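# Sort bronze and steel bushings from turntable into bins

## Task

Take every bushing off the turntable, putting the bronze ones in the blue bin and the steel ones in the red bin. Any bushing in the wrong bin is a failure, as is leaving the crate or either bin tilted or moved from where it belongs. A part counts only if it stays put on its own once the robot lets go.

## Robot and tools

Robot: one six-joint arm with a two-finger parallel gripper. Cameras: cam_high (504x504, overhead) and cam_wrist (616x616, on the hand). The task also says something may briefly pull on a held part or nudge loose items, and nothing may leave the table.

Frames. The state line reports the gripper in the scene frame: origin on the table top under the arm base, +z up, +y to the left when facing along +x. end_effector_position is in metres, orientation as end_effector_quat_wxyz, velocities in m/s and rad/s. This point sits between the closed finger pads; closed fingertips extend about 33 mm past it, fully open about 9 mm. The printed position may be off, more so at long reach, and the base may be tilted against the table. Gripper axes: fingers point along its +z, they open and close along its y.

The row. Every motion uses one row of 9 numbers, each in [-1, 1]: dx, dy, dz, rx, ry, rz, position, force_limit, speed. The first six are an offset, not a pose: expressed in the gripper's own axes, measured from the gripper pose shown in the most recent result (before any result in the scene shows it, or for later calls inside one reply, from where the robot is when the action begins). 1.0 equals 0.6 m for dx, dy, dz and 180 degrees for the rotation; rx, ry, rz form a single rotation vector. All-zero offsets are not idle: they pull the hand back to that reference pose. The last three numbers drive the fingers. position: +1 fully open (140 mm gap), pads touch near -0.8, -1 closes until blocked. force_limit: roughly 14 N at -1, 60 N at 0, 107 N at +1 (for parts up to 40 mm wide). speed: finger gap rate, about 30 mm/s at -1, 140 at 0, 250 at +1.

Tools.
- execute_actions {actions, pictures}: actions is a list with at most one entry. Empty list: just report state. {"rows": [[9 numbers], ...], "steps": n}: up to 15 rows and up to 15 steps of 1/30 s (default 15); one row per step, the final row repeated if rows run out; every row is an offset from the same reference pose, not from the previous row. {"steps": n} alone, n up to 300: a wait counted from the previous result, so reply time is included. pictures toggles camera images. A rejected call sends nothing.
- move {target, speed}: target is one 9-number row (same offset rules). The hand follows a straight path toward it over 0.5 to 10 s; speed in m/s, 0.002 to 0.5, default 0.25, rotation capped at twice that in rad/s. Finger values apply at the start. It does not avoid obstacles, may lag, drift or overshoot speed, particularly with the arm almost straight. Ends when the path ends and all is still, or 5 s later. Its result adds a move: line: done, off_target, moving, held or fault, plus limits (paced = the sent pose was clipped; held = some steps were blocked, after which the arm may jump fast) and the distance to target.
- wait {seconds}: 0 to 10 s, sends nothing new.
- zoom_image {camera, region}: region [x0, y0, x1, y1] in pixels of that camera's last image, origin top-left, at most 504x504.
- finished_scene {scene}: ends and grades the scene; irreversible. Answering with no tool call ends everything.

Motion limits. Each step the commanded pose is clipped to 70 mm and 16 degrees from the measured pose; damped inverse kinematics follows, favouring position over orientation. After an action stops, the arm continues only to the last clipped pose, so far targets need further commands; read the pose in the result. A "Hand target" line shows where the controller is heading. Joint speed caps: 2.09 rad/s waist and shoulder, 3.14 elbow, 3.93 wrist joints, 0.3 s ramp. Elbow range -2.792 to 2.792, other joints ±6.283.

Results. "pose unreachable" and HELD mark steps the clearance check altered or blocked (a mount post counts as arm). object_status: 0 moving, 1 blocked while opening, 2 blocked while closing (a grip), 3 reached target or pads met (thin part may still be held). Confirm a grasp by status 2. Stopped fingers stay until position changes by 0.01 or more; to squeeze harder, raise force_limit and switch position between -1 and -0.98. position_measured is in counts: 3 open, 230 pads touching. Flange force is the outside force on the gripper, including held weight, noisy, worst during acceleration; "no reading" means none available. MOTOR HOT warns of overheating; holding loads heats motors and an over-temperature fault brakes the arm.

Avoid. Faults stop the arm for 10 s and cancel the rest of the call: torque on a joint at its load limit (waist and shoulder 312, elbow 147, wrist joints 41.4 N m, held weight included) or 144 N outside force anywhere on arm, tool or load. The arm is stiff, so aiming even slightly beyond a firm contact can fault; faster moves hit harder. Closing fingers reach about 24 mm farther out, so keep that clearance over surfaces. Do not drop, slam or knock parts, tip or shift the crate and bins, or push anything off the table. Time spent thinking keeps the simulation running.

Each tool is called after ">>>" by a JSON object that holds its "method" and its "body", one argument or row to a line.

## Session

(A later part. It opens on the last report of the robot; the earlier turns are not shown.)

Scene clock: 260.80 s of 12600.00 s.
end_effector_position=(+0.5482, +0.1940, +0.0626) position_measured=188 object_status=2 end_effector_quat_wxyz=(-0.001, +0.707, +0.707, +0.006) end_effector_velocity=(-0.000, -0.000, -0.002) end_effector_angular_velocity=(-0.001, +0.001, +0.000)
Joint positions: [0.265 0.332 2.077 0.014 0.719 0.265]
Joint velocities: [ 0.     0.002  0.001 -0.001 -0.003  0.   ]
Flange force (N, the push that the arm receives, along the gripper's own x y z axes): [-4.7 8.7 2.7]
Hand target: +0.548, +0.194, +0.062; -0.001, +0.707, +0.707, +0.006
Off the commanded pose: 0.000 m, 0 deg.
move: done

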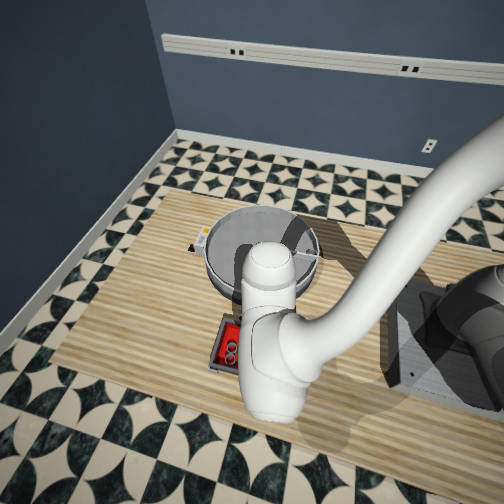

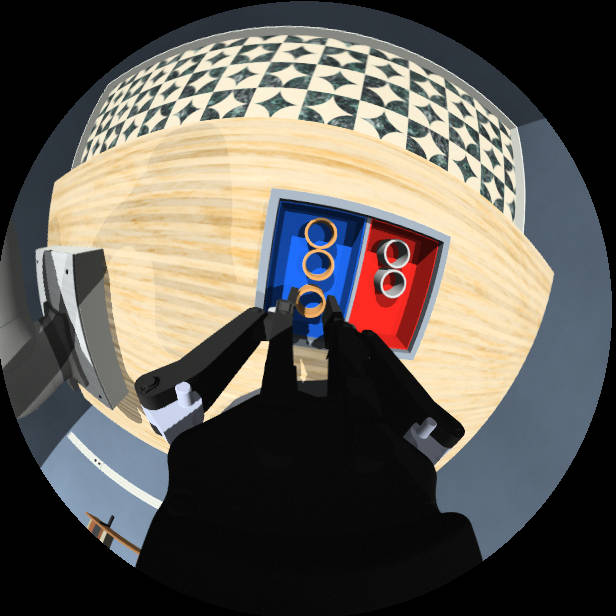

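>>> {"method": "execute_actions", "body": {
  "actions": [
    {"rows":[[0,0,0.001,0,0,0,-1,-0.2,-0.6],[0,0,0.002,0,0,0,-1,-0.2,-0.6],[0,0,0.002,0,0,0,-1,-0.2,-0.6],[0,0,0.002,0,0,0,-1,-0.2,-0.6],[0,0,0.002,0,0,0,-1,-0.2,-0.6],[0,0,0.002,0,0,0,-1,-0.2,-0.6],[0,0,0.002,0,0,0,-0.33,-0.2,-0.6]],"steps":14}
  ],
  "pictures": false
}}

>>> {"method": "move", "body": {
  "target": [0,0,-0.16,0,0,0,-0.33,-0.2,-0.6],
  "speed": 0.2
}}

>>> {"method": "move", "body": {
  "target": [-0.68,-0.13,0,0,0,0,-0.33,-0.2,-0.6],
  "speed": 0.4
}}

>>> {"method": "zoom_image", "body": {
  "camera": "cam_wrist",
  "region": [210,170,410,370]
}}

Scene clock: 262.87 s of 12600.00 s.
end_effector_position=(+0.5483, +0.1940, +0.0614) position_measured=171 object_status=0 end_effector_quat_wxyz=(-0.001, +0.707, +0.707, +0.006) end_effector_velocity=(-0.000, -0.000, -0.000) end_effector_angular_velocity=(-0.000, +0.001, +0.000)
Joint positions: [0.265 0.334 2.078 0.014 0.717 0.265]
Joint velocities: [-0.  0. -0.  0.  0. -0.]
Flange force (N, the push that the arm receives, along the gripper's own x y z axes): [-5.0 -1.4 -2.0]
Hand target: +0.548, +0.194, +0.061; -0.001, +0.707, +0.707, +0.006
Off the commanded pose: 0.000 m, 0 deg.
Steps of this call (steps 1 to 48: nothing new was sent; steps 49 to 62: all 14 steps of this action). Readings (end_effector_position | what the end effector reports):
49: (+0.5482, +0.1940, +0.0624) | position_measured=188 object_status=2
50: (+0.5483, +0.1940, +0.0623) | position_measured=188 object_status=2
52: (+0.5482, +0.1940, +0.0618) | position_measured=188 object_status=2
56: (+0.5483, +0.1940, +0.0615) | position_measured=188 object_status=0
62: the state above

Scene clock: 264.07 s of 12600.00 s.
end_effector_position=(+0.5478, +0.1930, +0.1573) position_measured=171 object_status=3 end_effector_quat_wxyz=(-0.001, +0.707, +0.707, +0.006) end_effector_velocity=(-0.001, -0.000, +0.002) end_effector_angular_velocity=(-0.000, +0.002, -0.000)
Joint positions: [0.264 0.214 2.012 0.011 0.902 0.267]
Joint velocities: [-0.    -0.001 -0.001  0.     0.005 -0.   ]
Flange force (N, the push that the arm receives, along the gripper's own x y z axes): [-6.8 -0.7 -3.4]
Hand target: +0.548, +0.193, +0.157; -0.001, +0.707, +0.707, +0.006
Off the commanded pose: 0.000 m, 0 deg.
move: done

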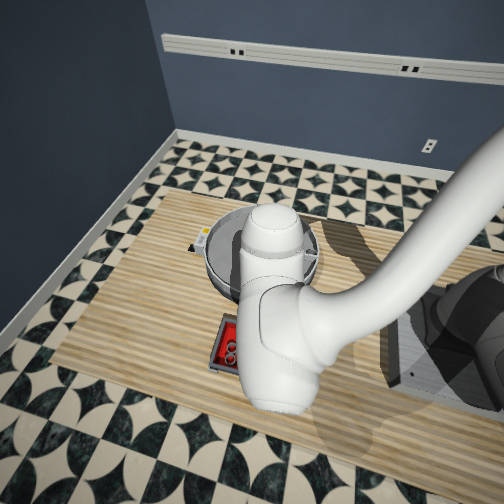

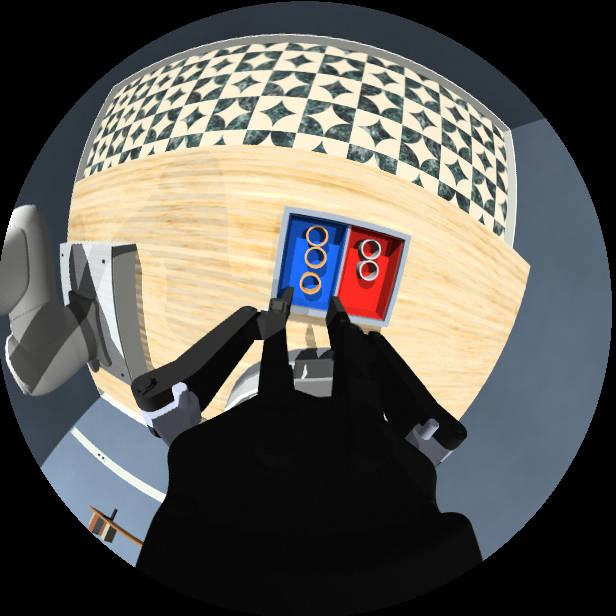

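Scene clock: 265.77 s of 12600.00 s.
end_effector_position=(+0.4691, -0.2158, +0.1530) position_measured=171 object_status=3 end_effector_quat_wxyz=(-0.001, +0.707, +0.707, +0.005) end_effector_velocity=(+0.001, -0.002, +0.000) end_effector_angular_velocity=(+0.002, -0.001, +0.001)
Joint positions: [-0.518  0.132  2.127  0.018  0.879 -0.519]
Joint velocities: [-0.003  0.002 -0.002  0.003  0.001 -0.006]
Flange force (N, the push that the arm receives, along the gripper's own x y z axes): [0.6 -6.2 -6.9]
Hand target: +0.469, -0.216, +0.153; -0.001, +0.707, +0.707, +0.005
Off the commanded pose: 0.001 m, 0 deg.
move: done; limits=paced

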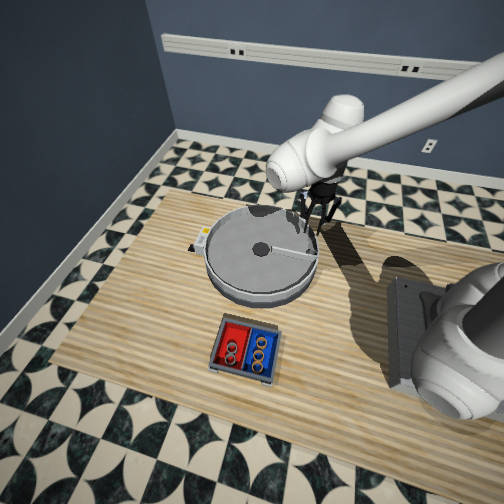

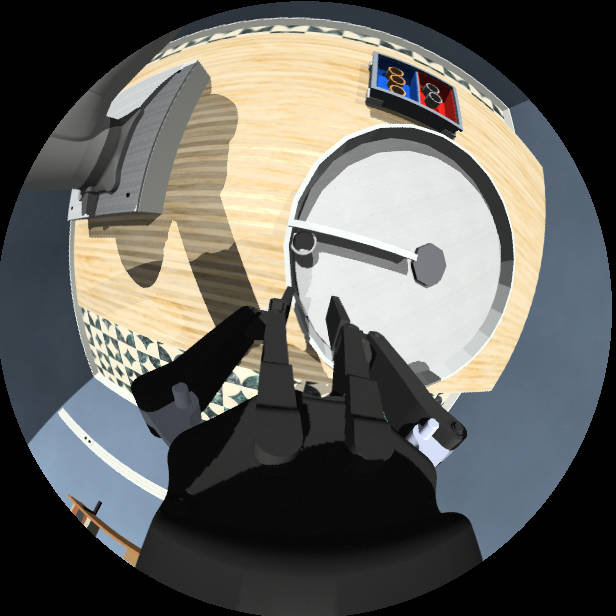

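Region (210, 170, 410, 370) of cam_wrist's 616x616 image, scaled by 2.520, with more detail than that image has.

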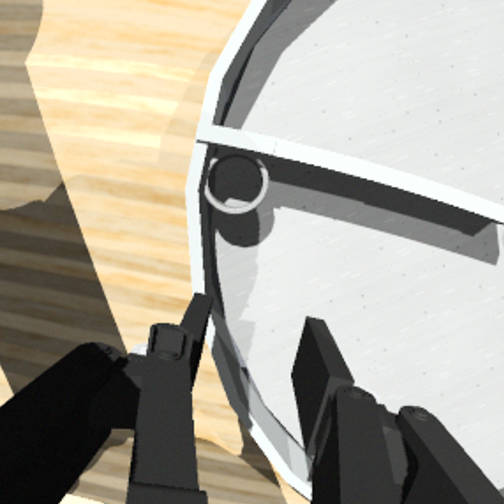

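>>> {"method": "zoom_image", "body": {
  "camera": "cam_high",
  "region": [280,225,340,285]
}}

>>> {"method": "zoom_image", "body": {
  "camera": "cam_wrist",
  "region": [270,200,350,280]
}}

Region (280, 225, 340, 285) of cam_high's 504x504 image, scaled by 8.400, with more detail than that image has.

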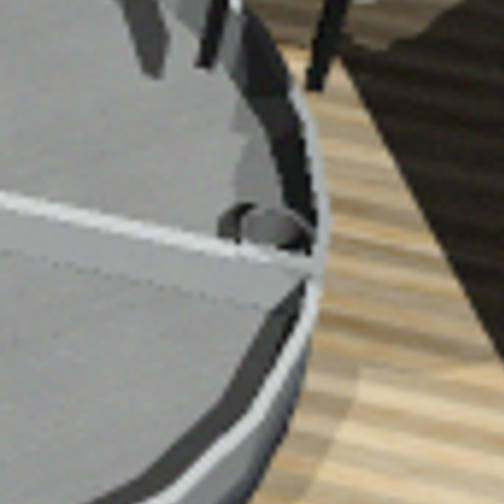

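Region (270, 200, 350, 280) of cam_wrist's 616x616 image, scaled by 6.300, with more detail than that image has.

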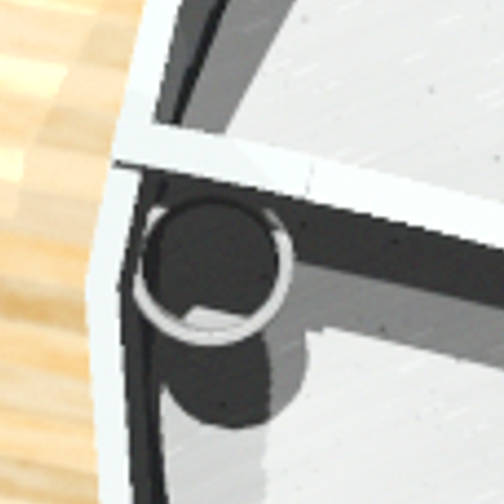

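>>> {"method": "move", "body": {
  "target": [0.0963,-0.0045,0.025,0,0,0.5,-1,-0.2,0],
  "speed": 0.5
}}

>>> {"method": "move", "body": {
  "target": [0,0,0,0,-0.194,0,-1,-0.2,0],
  "speed": 0.3
}}

>>> {"method": "zoom_image", "body": {
  "camera": "cam_wrist",
  "region": [240,230,380,370]
}}

Scene clock: 279.00 s of 12600.00 s.
end_effector_position=(+0.4666, -0.1578, +0.1385) position_measured=232 object_status=3 end_effector_quat_wxyz=(-0.004, +1.000, +0.000, +0.003) end_effector_velocity=(+0.000, -0.000, +0.000) end_effector_angular_velocity=(-0.004, +0.003, -0.007)
Joint positions: [-0.417  0.114  2.182  0.019  0.841  1.151]
Joint velocities: [ 0.003  0.001 -0.002 -0.007  0.002  0.014]
Flange force (N, the push that the arm receives, along the gripper's own x y z axes): [0.3 6.8 -2.5]
Hand target: +0.467, -0.158, +0.139; -0.004, +1.000, +0.000, +0.003
Off the commanded pose: 0.000 m, 0 deg.
move: done

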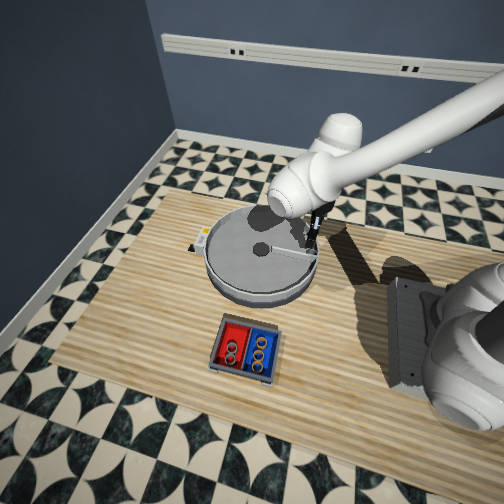

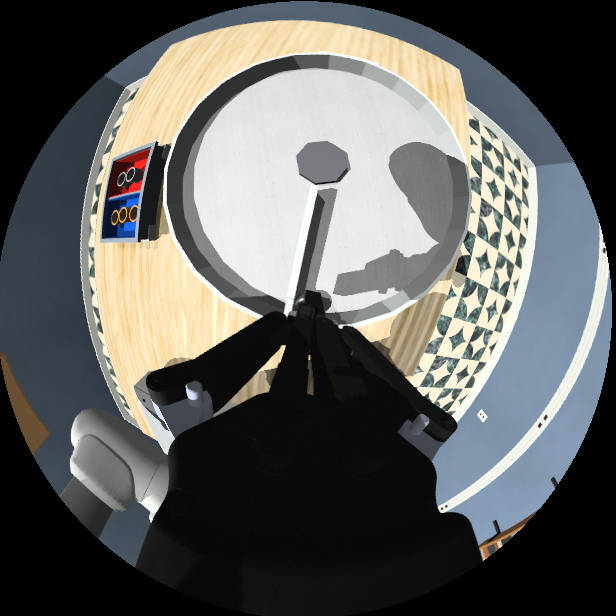

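Scene clock: 280.50 s of 12600.00 s.
end_effector_position=(+0.4666, -0.1577, +0.1382) position_measured=232 object_status=3 end_effector_quat_wxyz=(-0.004, +0.955, +0.002, -0.297) end_effector_velocity=(+0.001, +0.000, -0.000) end_effector_angular_velocity=(+0.001, +0.006, +0.000)
Joint positions: [-0.303  0.431  1.879 -0.157  1.415  1.345]
Joint velocities: [ 0.001  0.004 -0.004  0.     0.006  0.   ]
Flange force (N, the push that the arm receives, along the gripper's own x y z axes): [-6.9 3.6 -3.0]
Hand target: +0.467, -0.158, +0.138; -0.004, +0.955, +0.002, -0.297
Off the commanded pose: 0.000 m, 0 deg.
move: done

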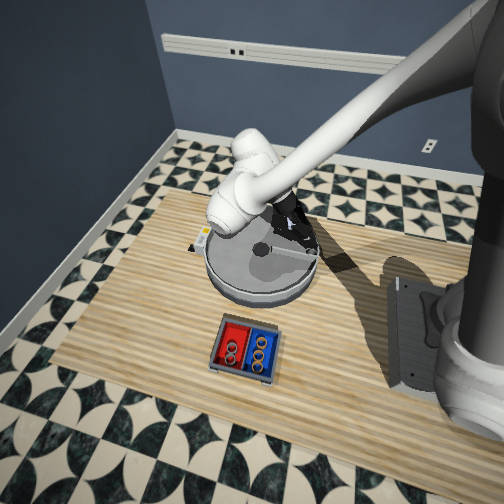

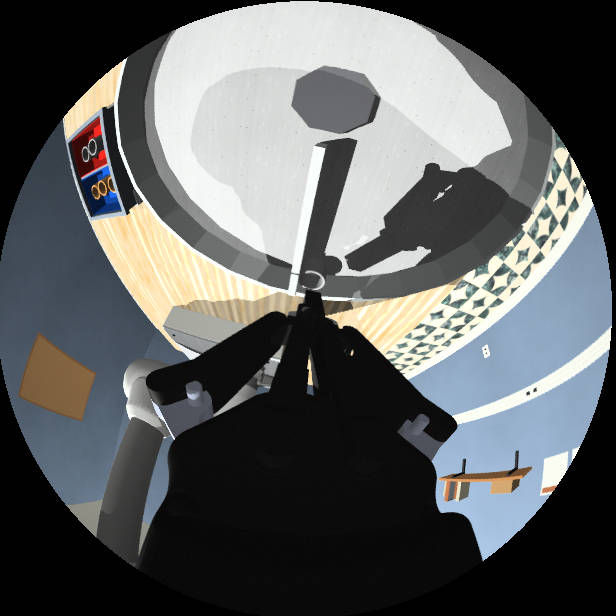

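Region (240, 230, 380, 370) of cam_wrist's 616x616 image, scaled by 3.600, with more detail than that image has.

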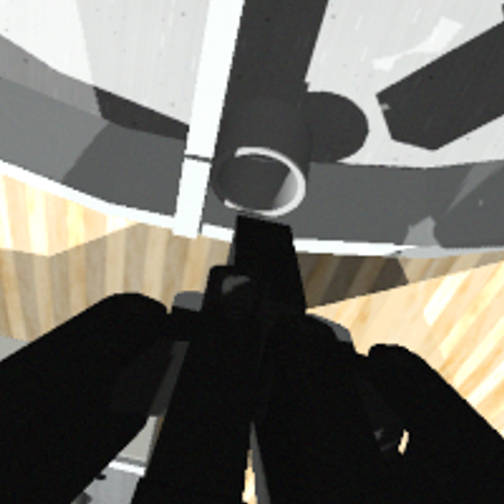

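>>> {"method": "move", "body": {
  "target": [0.0134,0,0.0191,0,0,0,-1,-0.2,0],
  "speed": 0.03
}}

>>> {"method": "zoom_image", "body": {
  "camera": "cam_wrist",
  "region": [270,250,350,330]
}}

Scene clock: 282.43 s of 12600.00 s.
end_effector_position=(+0.4667, -0.1576, +0.1243) position_measured=232 object_status=3 end_effector_quat_wxyz=(-0.004, +0.955, +0.002, -0.297) end_effector_velocity=(-0.002, +0.001, -0.002) end_effector_angular_velocity=(+0.001, +0.003, -0.000)
Joint positions: [-0.303  0.447  1.886 -0.157  1.392  1.349]
Joint velocities: [ 0.     0.001  0.003  0.    -0.001  0.   ]
Flange force (N, the push that the arm receives, along the gripper's own x y z axes): [-2.6 5.2 -1.9]
Hand target: +0.467, -0.158, +0.124; -0.004, +0.955, +0.002, -0.297
Off the commanded pose: 0.000 m, 0 deg.
move: done

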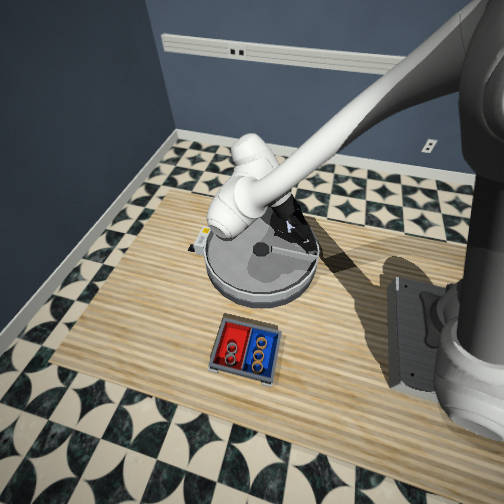

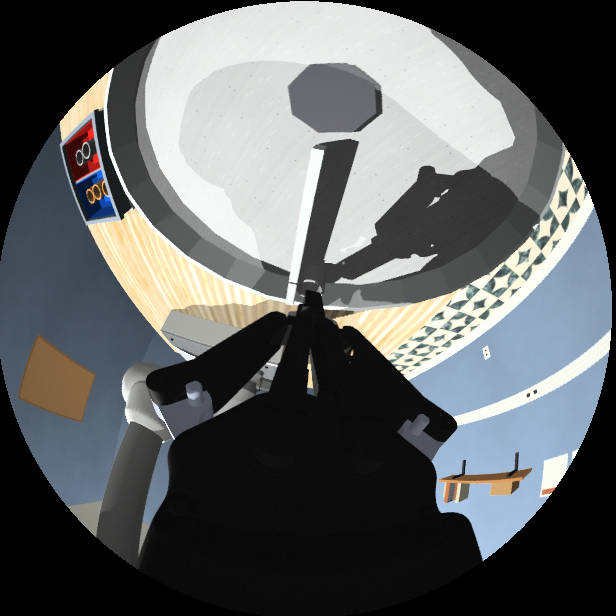

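Region (270, 250, 350, 330) of cam_wrist's 616x616 image, scaled by 6.300, with more detail than that image has.

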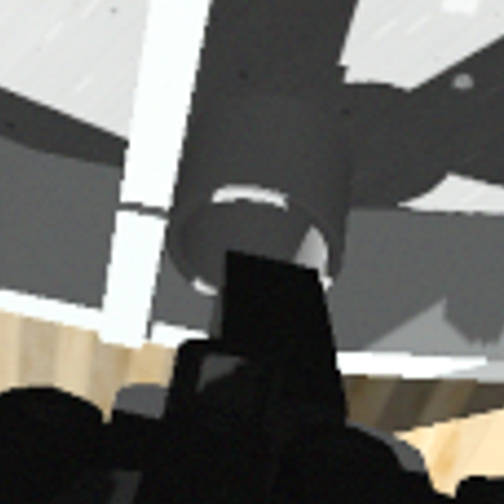

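>>> {"method": "move", "body": {
  "target": [0.011,-0.0042,-0.0077,0,0,0,-1,-0.2,0],
  "speed": 0.03
}}

>>> {"method": "zoom_image", "body": {
  "camera": "cam_wrist",
  "region": [270,250,350,330]
}}

Scene clock: 285.30 s of 12600.00 s.
end_effector_position=(+0.4746, -0.1551, +0.1244) position_measured=232 object_status=3 end_effector_quat_wxyz=(-0.004, +0.955, +0.002, -0.297) end_effector_velocity=(+0.002, +0.000, +0.000) end_effector_angular_velocity=(+0.000, -0.001, -0.000)
Joint positions: [-0.296  0.456  1.871 -0.153  1.398  1.353]
Joint velocities: [ 0.001  0.002 -0.004  0.001  0.001  0.001]
Flange force (N, the push that the arm receives, along the gripper's own x y z axes): [-8.6 0.2 -2.0]
Hand target: +0.475, -0.155, +0.124; -0.004, +0.955, +0.002, -0.297
Off the commanded pose: 0.000 m, 0 deg.
move: done

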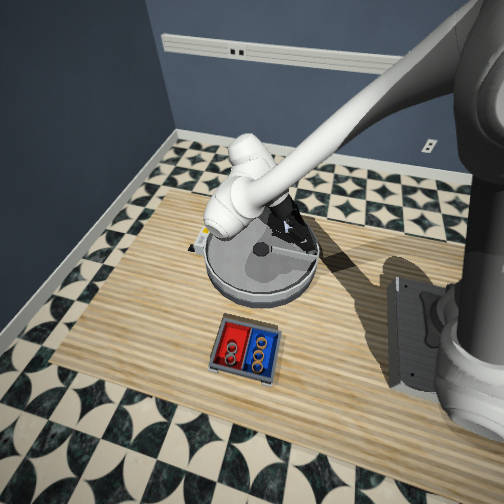

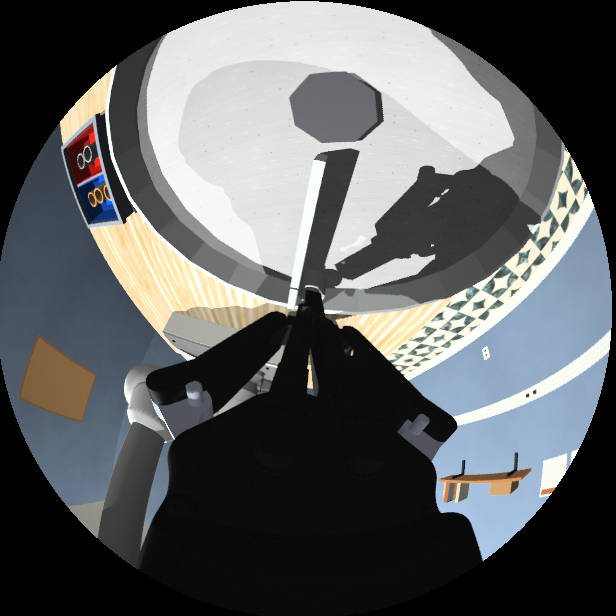

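Region (270, 250, 350, 330) of cam_wrist's 616x616 image, scaled by 6.300, with more detail than that image has.

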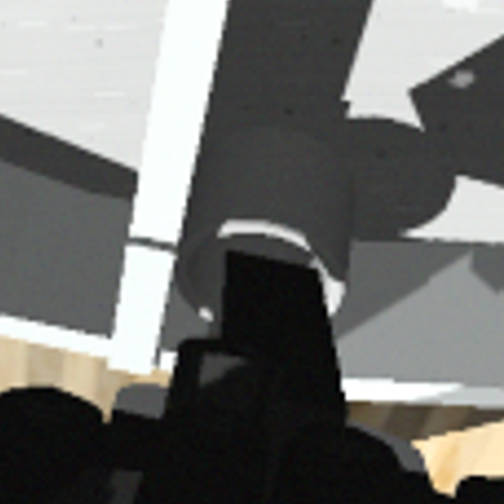

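>>> {"method": "move", "body": {
  "target": [-0.0027,-0.0033,0.0019,0,0,0,-1,-0.2,0],
  "speed": 0.02
}}

>>> {"method": "move", "body": {
  "target": [0.0029,0,0.0041,0,0,0,-1,-0.2,0],
  "speed": 0.01
}}

>>> {"method": "zoom_image", "body": {
  "camera": "cam_wrist",
  "region": [270,250,350,330]
}}

Scene clock: 287.40 s of 12600.00 s.
end_effector_position=(+0.4727, -0.1531, +0.1244) position_measured=232 object_status=3 end_effector_quat_wxyz=(-0.004, +0.955, +0.002, -0.297) end_effector_velocity=(-0.000, -0.000, +0.000) end_effector_angular_velocity=(-0.001, -0.000, -0.000)
Joint positions: [-0.294  0.453  1.876 -0.152  1.397  1.354]
Joint velocities: [ 0.    -0.001  0.    -0.    -0.     0.001]
Flange force (N, the push that the arm receives, along the gripper's own x y z axes): [-1.9 0.4 0.9]
Hand target: +0.473, -0.153, +0.124; -0.004, +0.955, +0.002, -0.297
Off the commanded pose: 0.000 m, 0 deg.
move: done

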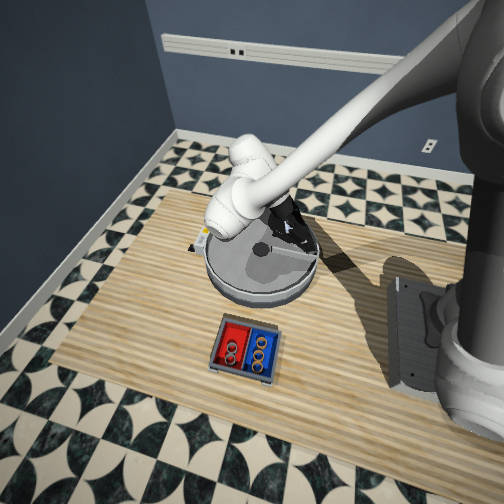

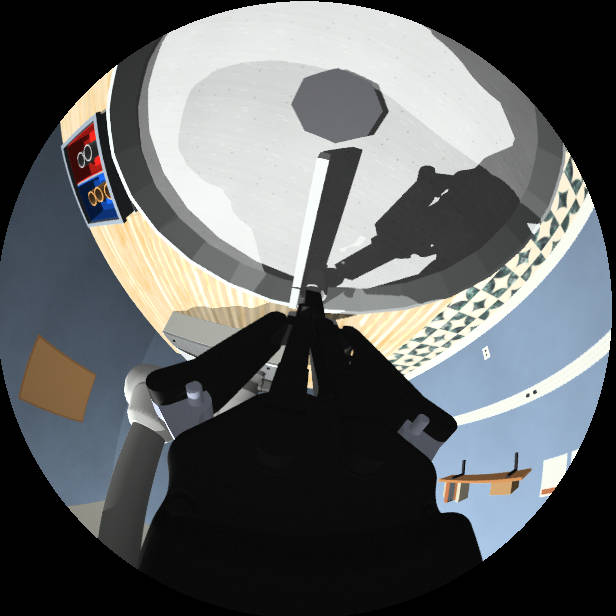

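Scene clock: 288.10 s of 12600.00 s.
end_effector_position=(+0.4727, -0.1531, +0.1214) position_measured=232 object_status=3 end_effector_quat_wxyz=(-0.004, +0.955, +0.002, -0.297) end_effector_velocity=(-0.000, -0.000, -0.001) end_effector_angular_velocity=(-0.001, +0.000, -0.000)
Joint positions: [-0.294  0.456  1.877 -0.152  1.392  1.355]
Joint velocities: [-0.     0.001  0.001 -0.001 -0.001  0.001]
Flange force (N, the push that the arm receives, along the gripper's own x y z axes): [-2.7 2.7 -2.1]
Hand target: +0.473, -0.153, +0.121; -0.004, +0.955, +0.002, -0.297
Off the commanded pose: 0.000 m, 0 deg.
move: done

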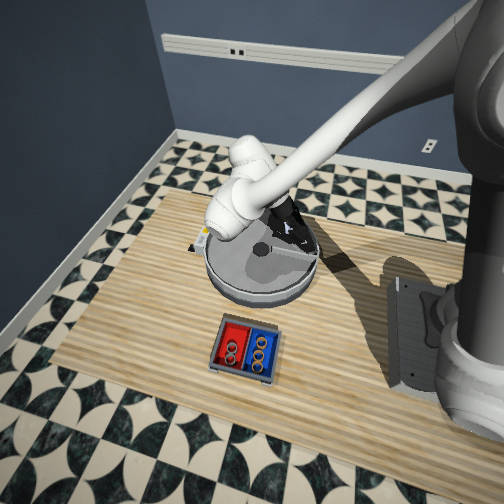

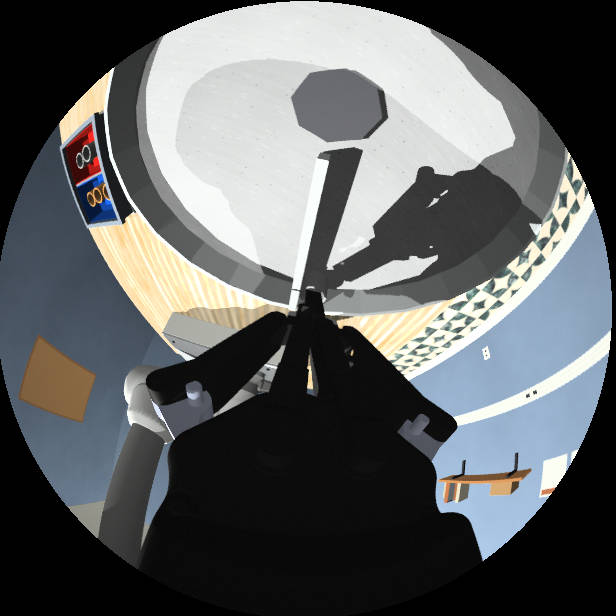

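Region (270, 250, 350, 330) of cam_wrist's 616x616 image, scaled by 6.300, with more detail than that image has.

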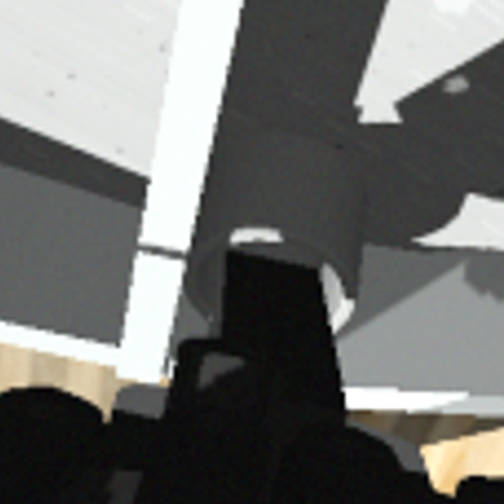

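>>> {"method": "move", "body": {
  "target": [0.0033,0,0.0048,0,0,0,-1,-0.2,0],
  "speed": 0.008
}}

>>> {"method": "zoom_image", "body": {
  "camera": "cam_wrist",
  "region": [270,250,350,330]
}}

Scene clock: 289.77 s of 12600.00 s.
end_effector_position=(+0.4727, -0.1531, +0.1180) position_measured=232 object_status=3 end_effector_quat_wxyz=(-0.004, +0.955, +0.002, -0.297) end_effector_velocity=(+0.001, -0.000, -0.000) end_effector_angular_velocity=(+0.000, -0.001, -0.000)
Joint positions: [-0.294  0.46   1.879 -0.152  1.386  1.356]
Joint velocities: [ 0.     0.001 -0.001  0.    -0.001 -0.   ]
Flange force (N, the push that the arm receives, along the gripper's own x y z axes): [-0.9 4.8 -0.1]
Hand target: +0.473, -0.153, +0.118; -0.004, +0.955, +0.002, -0.297
Off the commanded pose: 0.000 m, 0 deg.
move: done

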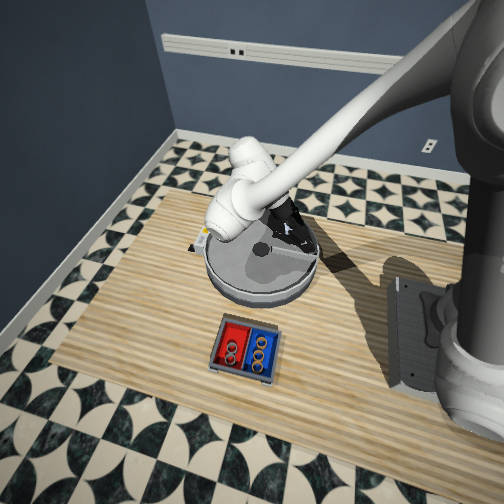

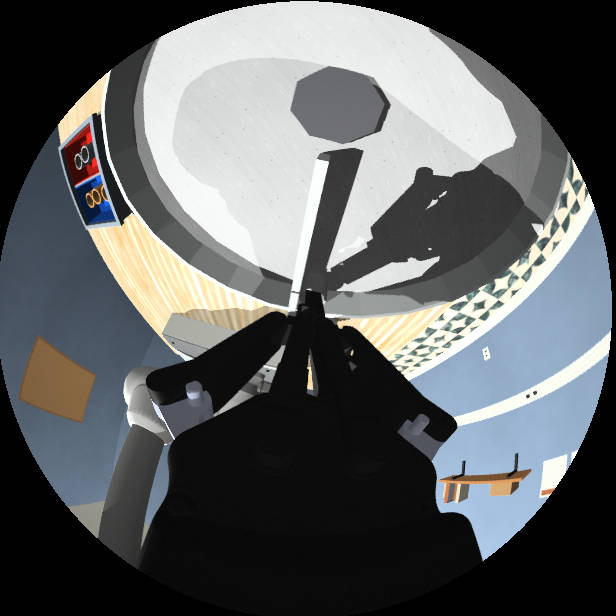

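Region (270, 250, 350, 330) of cam_wrist's 616x616 image, scaled by 6.300, with more detail than that image has.

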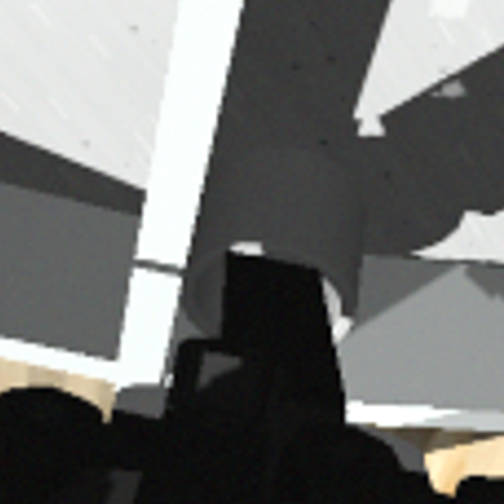

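>>> {"method": "move", "body": {
  "target": [0.0015,0,0.0051,0,0,0,-1,-0.2,0],
  "speed": 0.006
}}

>>> {"method": "zoom_image", "body": {
  "camera": "cam_wrist",
  "region": [270,250,350,330]
}}

Scene clock: 292.53 s of 12600.00 s.
end_effector_position=(+0.4717, -0.1530, +0.1150) position_measured=232 object_status=3 end_effector_quat_wxyz=(-0.004, +0.955, +0.002, -0.297) end_effector_velocity=(-0.001, +0.000, -0.000) end_effector_angular_velocity=(+0.001, +0.001, -0.001)
Joint positions: [-0.294  0.463  1.883 -0.153  1.38   1.357]
Joint velocities: [-0.     0.     0.001  0.001  0.    -0.   ]
Flange force (N, the push that the arm receives, along the gripper's own x y z axes): [-0.6 3.8 -2.0]
Hand target: +0.472, -0.153, +0.115; -0.004, +0.955, +0.002, -0.297
Off the commanded pose: 0.000 m, 0 deg.
move: done

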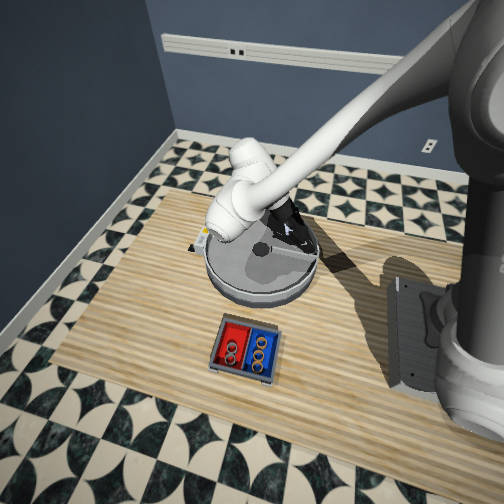

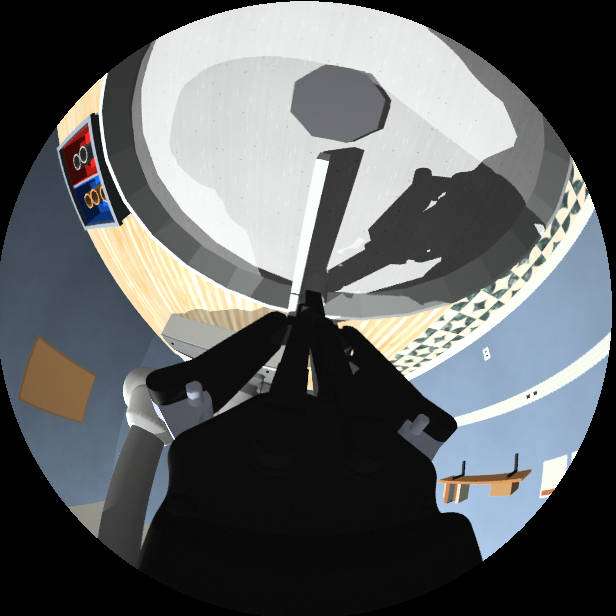

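Region (270, 250, 350, 330) of cam_wrist's 616x616 image, scaled by 6.300, with more detail than that image has.

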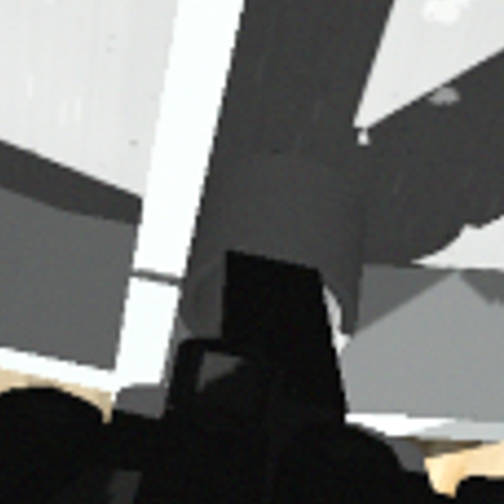

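>>> {"method": "move", "body": {
  "target": [-0.0082,0,0.0057,0,0,0,-1,-0.2,0],
  "speed": 0.012
}}

>>> {"method": "zoom_image", "body": {
  "camera": "cam_wrist",
  "region": [270,250,350,330]
}}

>>> {"method": "zoom_image", "body": {
  "camera": "cam_high",
  "region": [285,225,335,275]
}}

Scene clock: 296.47 s of 12600.00 s.
end_effector_position=(+0.4658, -0.1530, +0.1149) position_measured=232 object_status=3 end_effector_quat_wxyz=(-0.004, +0.955, +0.002, -0.297) end_effector_velocity=(-0.001, -0.000, +0.001) end_effector_angular_velocity=(+0.000, +0.001, +0.000)
Joint positions: [-0.296  0.456  1.894 -0.154  1.375  1.356]
Joint velocities: [-0.001 -0.001  0.001 -0.     0.001 -0.001]
Flange force (N, the push that the arm receives, along the gripper's own x y z axes): [-5.2 5.7 -2.3]
Hand target: +0.466, -0.153, +0.115; -0.004, +0.955, +0.002, -0.297
Off the commanded pose: 0.000 m, 0 deg.
move: done

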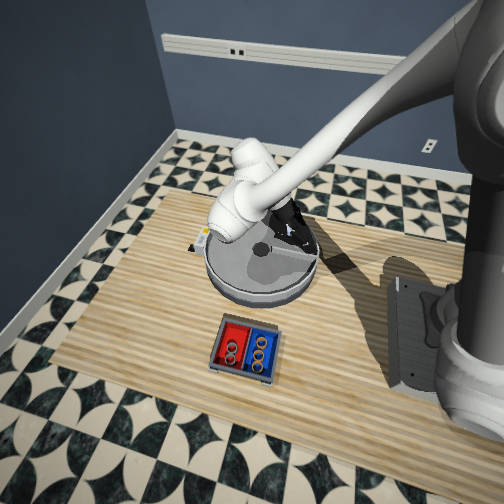

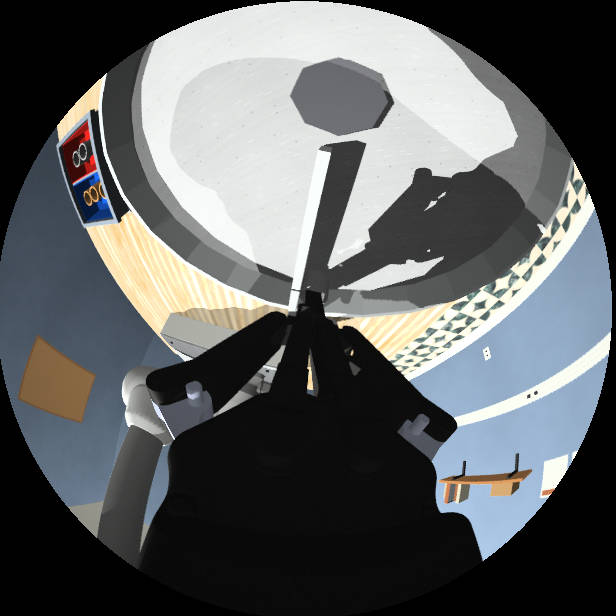

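Region (270, 250, 350, 330) of cam_wrist's 616x616 image, scaled by 6.300, with more detail than that image has.

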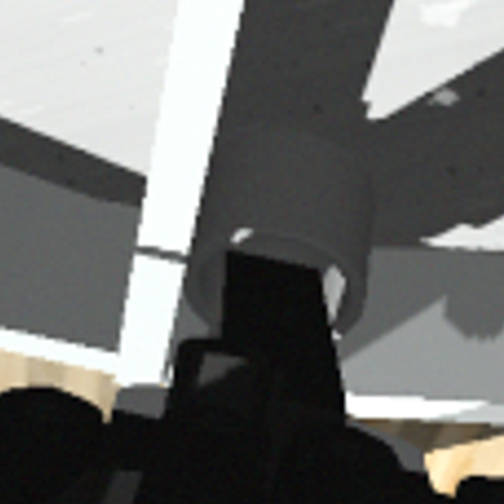

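Region (285, 225, 335, 275) of cam_high's 504x504 image, scaled by 10.080, with more detail than that image has.

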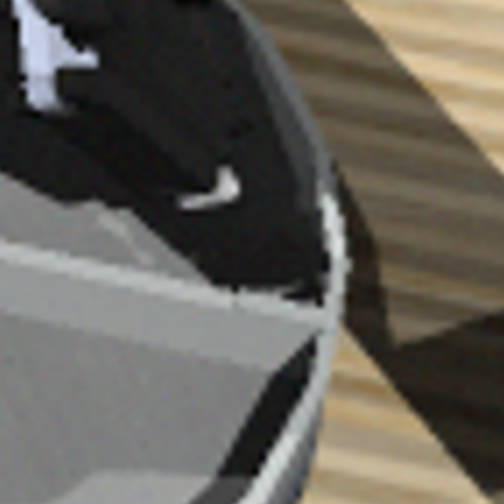

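>>> {"method": "move", "body": {
  "target": [0.0048,0.001,0.0068,0,0,0,-1,-0.2,0],
  "speed": 0.008
}}

>>> {"method": "zoom_image", "body": {
  "camera": "cam_wrist",
  "region": [270,250,350,330]
}}

Scene clock: 298.47 s of 12600.00 s.
end_effector_position=(+0.4659, -0.1536, +0.1101) position_measured=232 object_status=3 end_effector_quat_wxyz=(-0.004, +0.955, +0.002, -0.297) end_effector_velocity=(-0.001, -0.000, -0.002) end_effector_angular_velocity=(+0.000, +0.000, +0.000)
Joint positions: [-0.297  0.462  1.896 -0.155  1.367  1.357]
Joint velocities: [-0.     0.001  0.002 -0.    -0.003  0.   ]
Flange force (N, the push that the arm receives, along the gripper's own x y z axes): [-31.5 -0.9 -44.1]
Hand target: +0.466, -0.154, +0.110; -0.004, +0.955, +0.002, -0.297
Off the commanded pose: 0.000 m, 0 deg.
move: done

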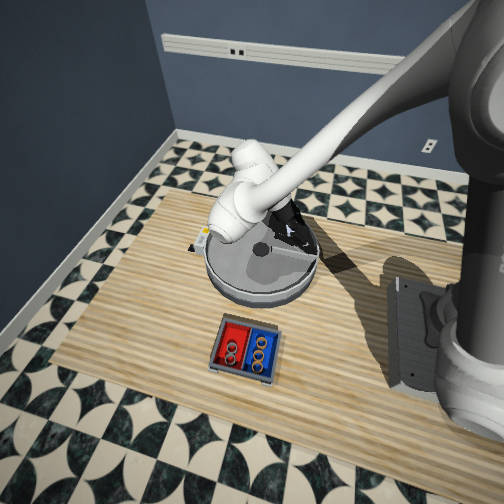

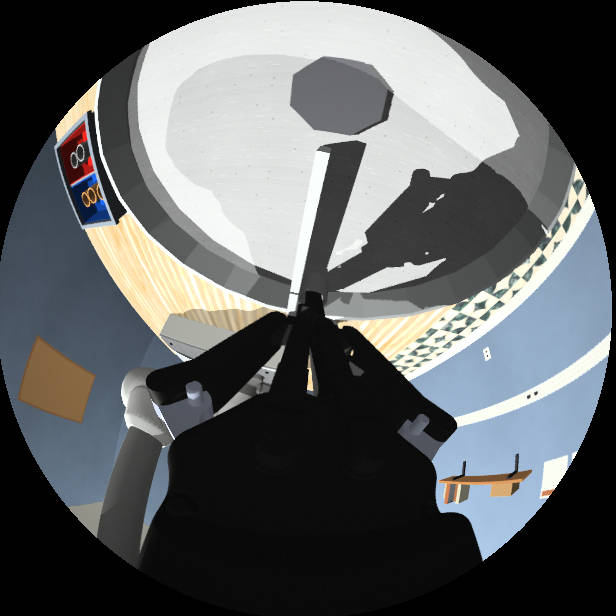

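Region (270, 250, 350, 330) of cam_wrist's 616x616 image, scaled by 6.300, with more detail than that image has.

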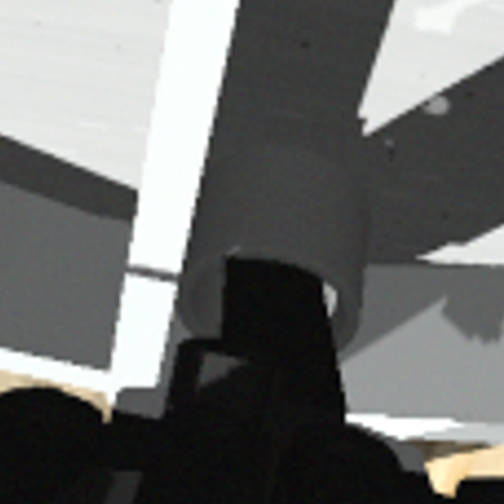

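>>> {"method": "move", "body": {
  "target": [-0.0022,0,-0.0031,0,0,0,-1,-0.2,0],
  "speed": 0.02
}}

>>> {"method": "move", "body": {
  "target": [0.0164,0,-0.0115,0,0,0,-1,-0.2,0],
  "speed": 0.012
}}

>>> {"method": "zoom_image", "body": {
  "camera": "cam_wrist",
  "region": [270,250,350,330]
}}

Scene clock: 300.40 s of 12600.00 s.
end_effector_position=(+0.4658, -0.1536, +0.1123) position_measured=232 object_status=3 end_effector_quat_wxyz=(-0.004, +0.955, +0.002, -0.297) end_effector_velocity=(+0.000, -0.000, +0.001) end_effector_angular_velocity=(-0.000, +0.000, +0.001)
Joint positions: [-0.297  0.459  1.895 -0.155  1.371  1.356]
Joint velocities: [ 0.    -0.001 -0.001 -0.001  0.002 -0.001]
Flange force (N, the push that the arm receives, along the gripper's own x y z axes): [-7.4 2.2 -12.7]
Hand target: +0.466, -0.154, +0.112; -0.004, +0.955, +0.002, -0.297
Off the commanded pose: 0.000 m, 0 deg.
move: done

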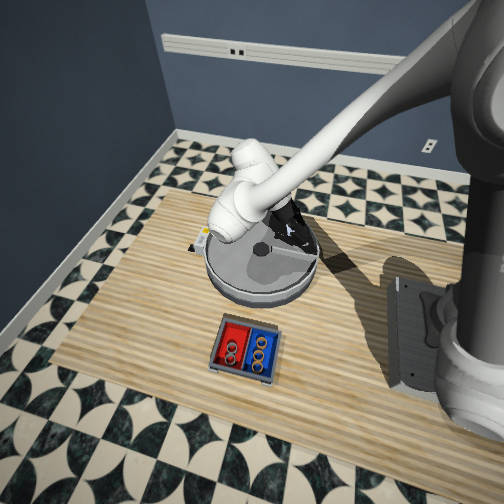

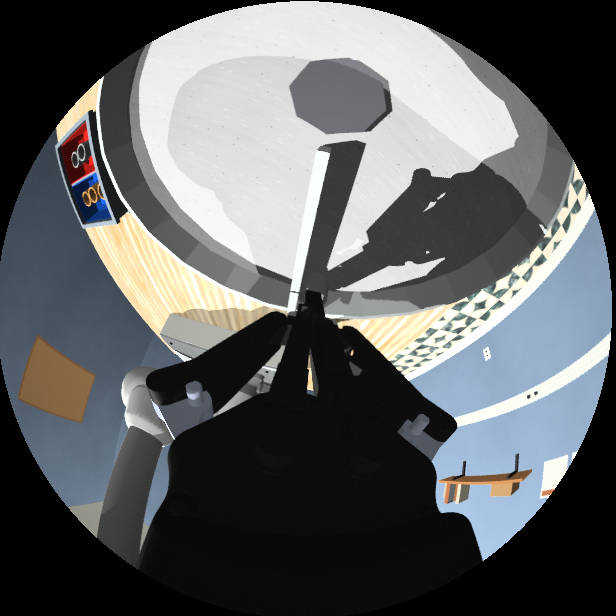

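Scene clock: 301.63 s of 12600.00 s.
end_effector_position=(+0.4778, -0.1536, +0.1124) position_measured=232 object_status=3 end_effector_quat_wxyz=(-0.004, +0.955, +0.002, -0.297) end_effector_velocity=(+0.002, -0.000, +0.000) end_effector_angular_velocity=(-0.000, -0.001, +0.000)
Joint positions: [-0.292  0.473  1.872 -0.152  1.381  1.358]
Joint velocities: [ 0.     0.001 -0.003  0.     0.001 -0.   ]
Flange force (N, the push that the arm receives, along the gripper's own x y z axes): [-1.9 5.6 -10.2]
Hand target: +0.478, -0.154, +0.112; -0.004, +0.955, +0.002, -0.297
Off the commanded pose: 0.000 m, 0 deg.
move: done

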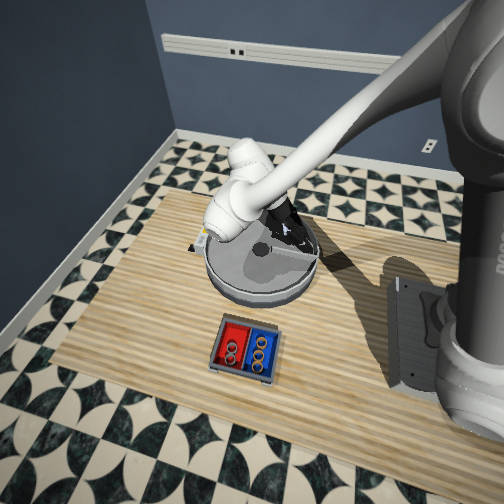

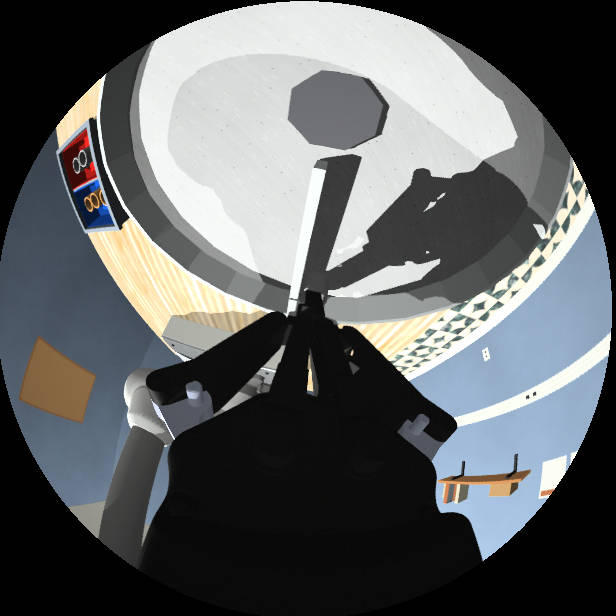

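Region (270, 250, 350, 330) of cam_wrist's 616x616 image, scaled by 6.300, with more detail than that image has.

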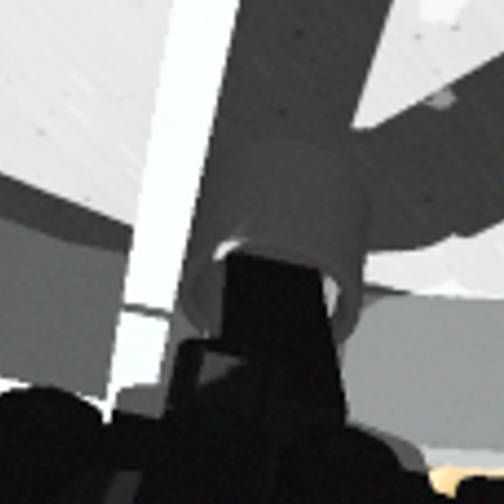

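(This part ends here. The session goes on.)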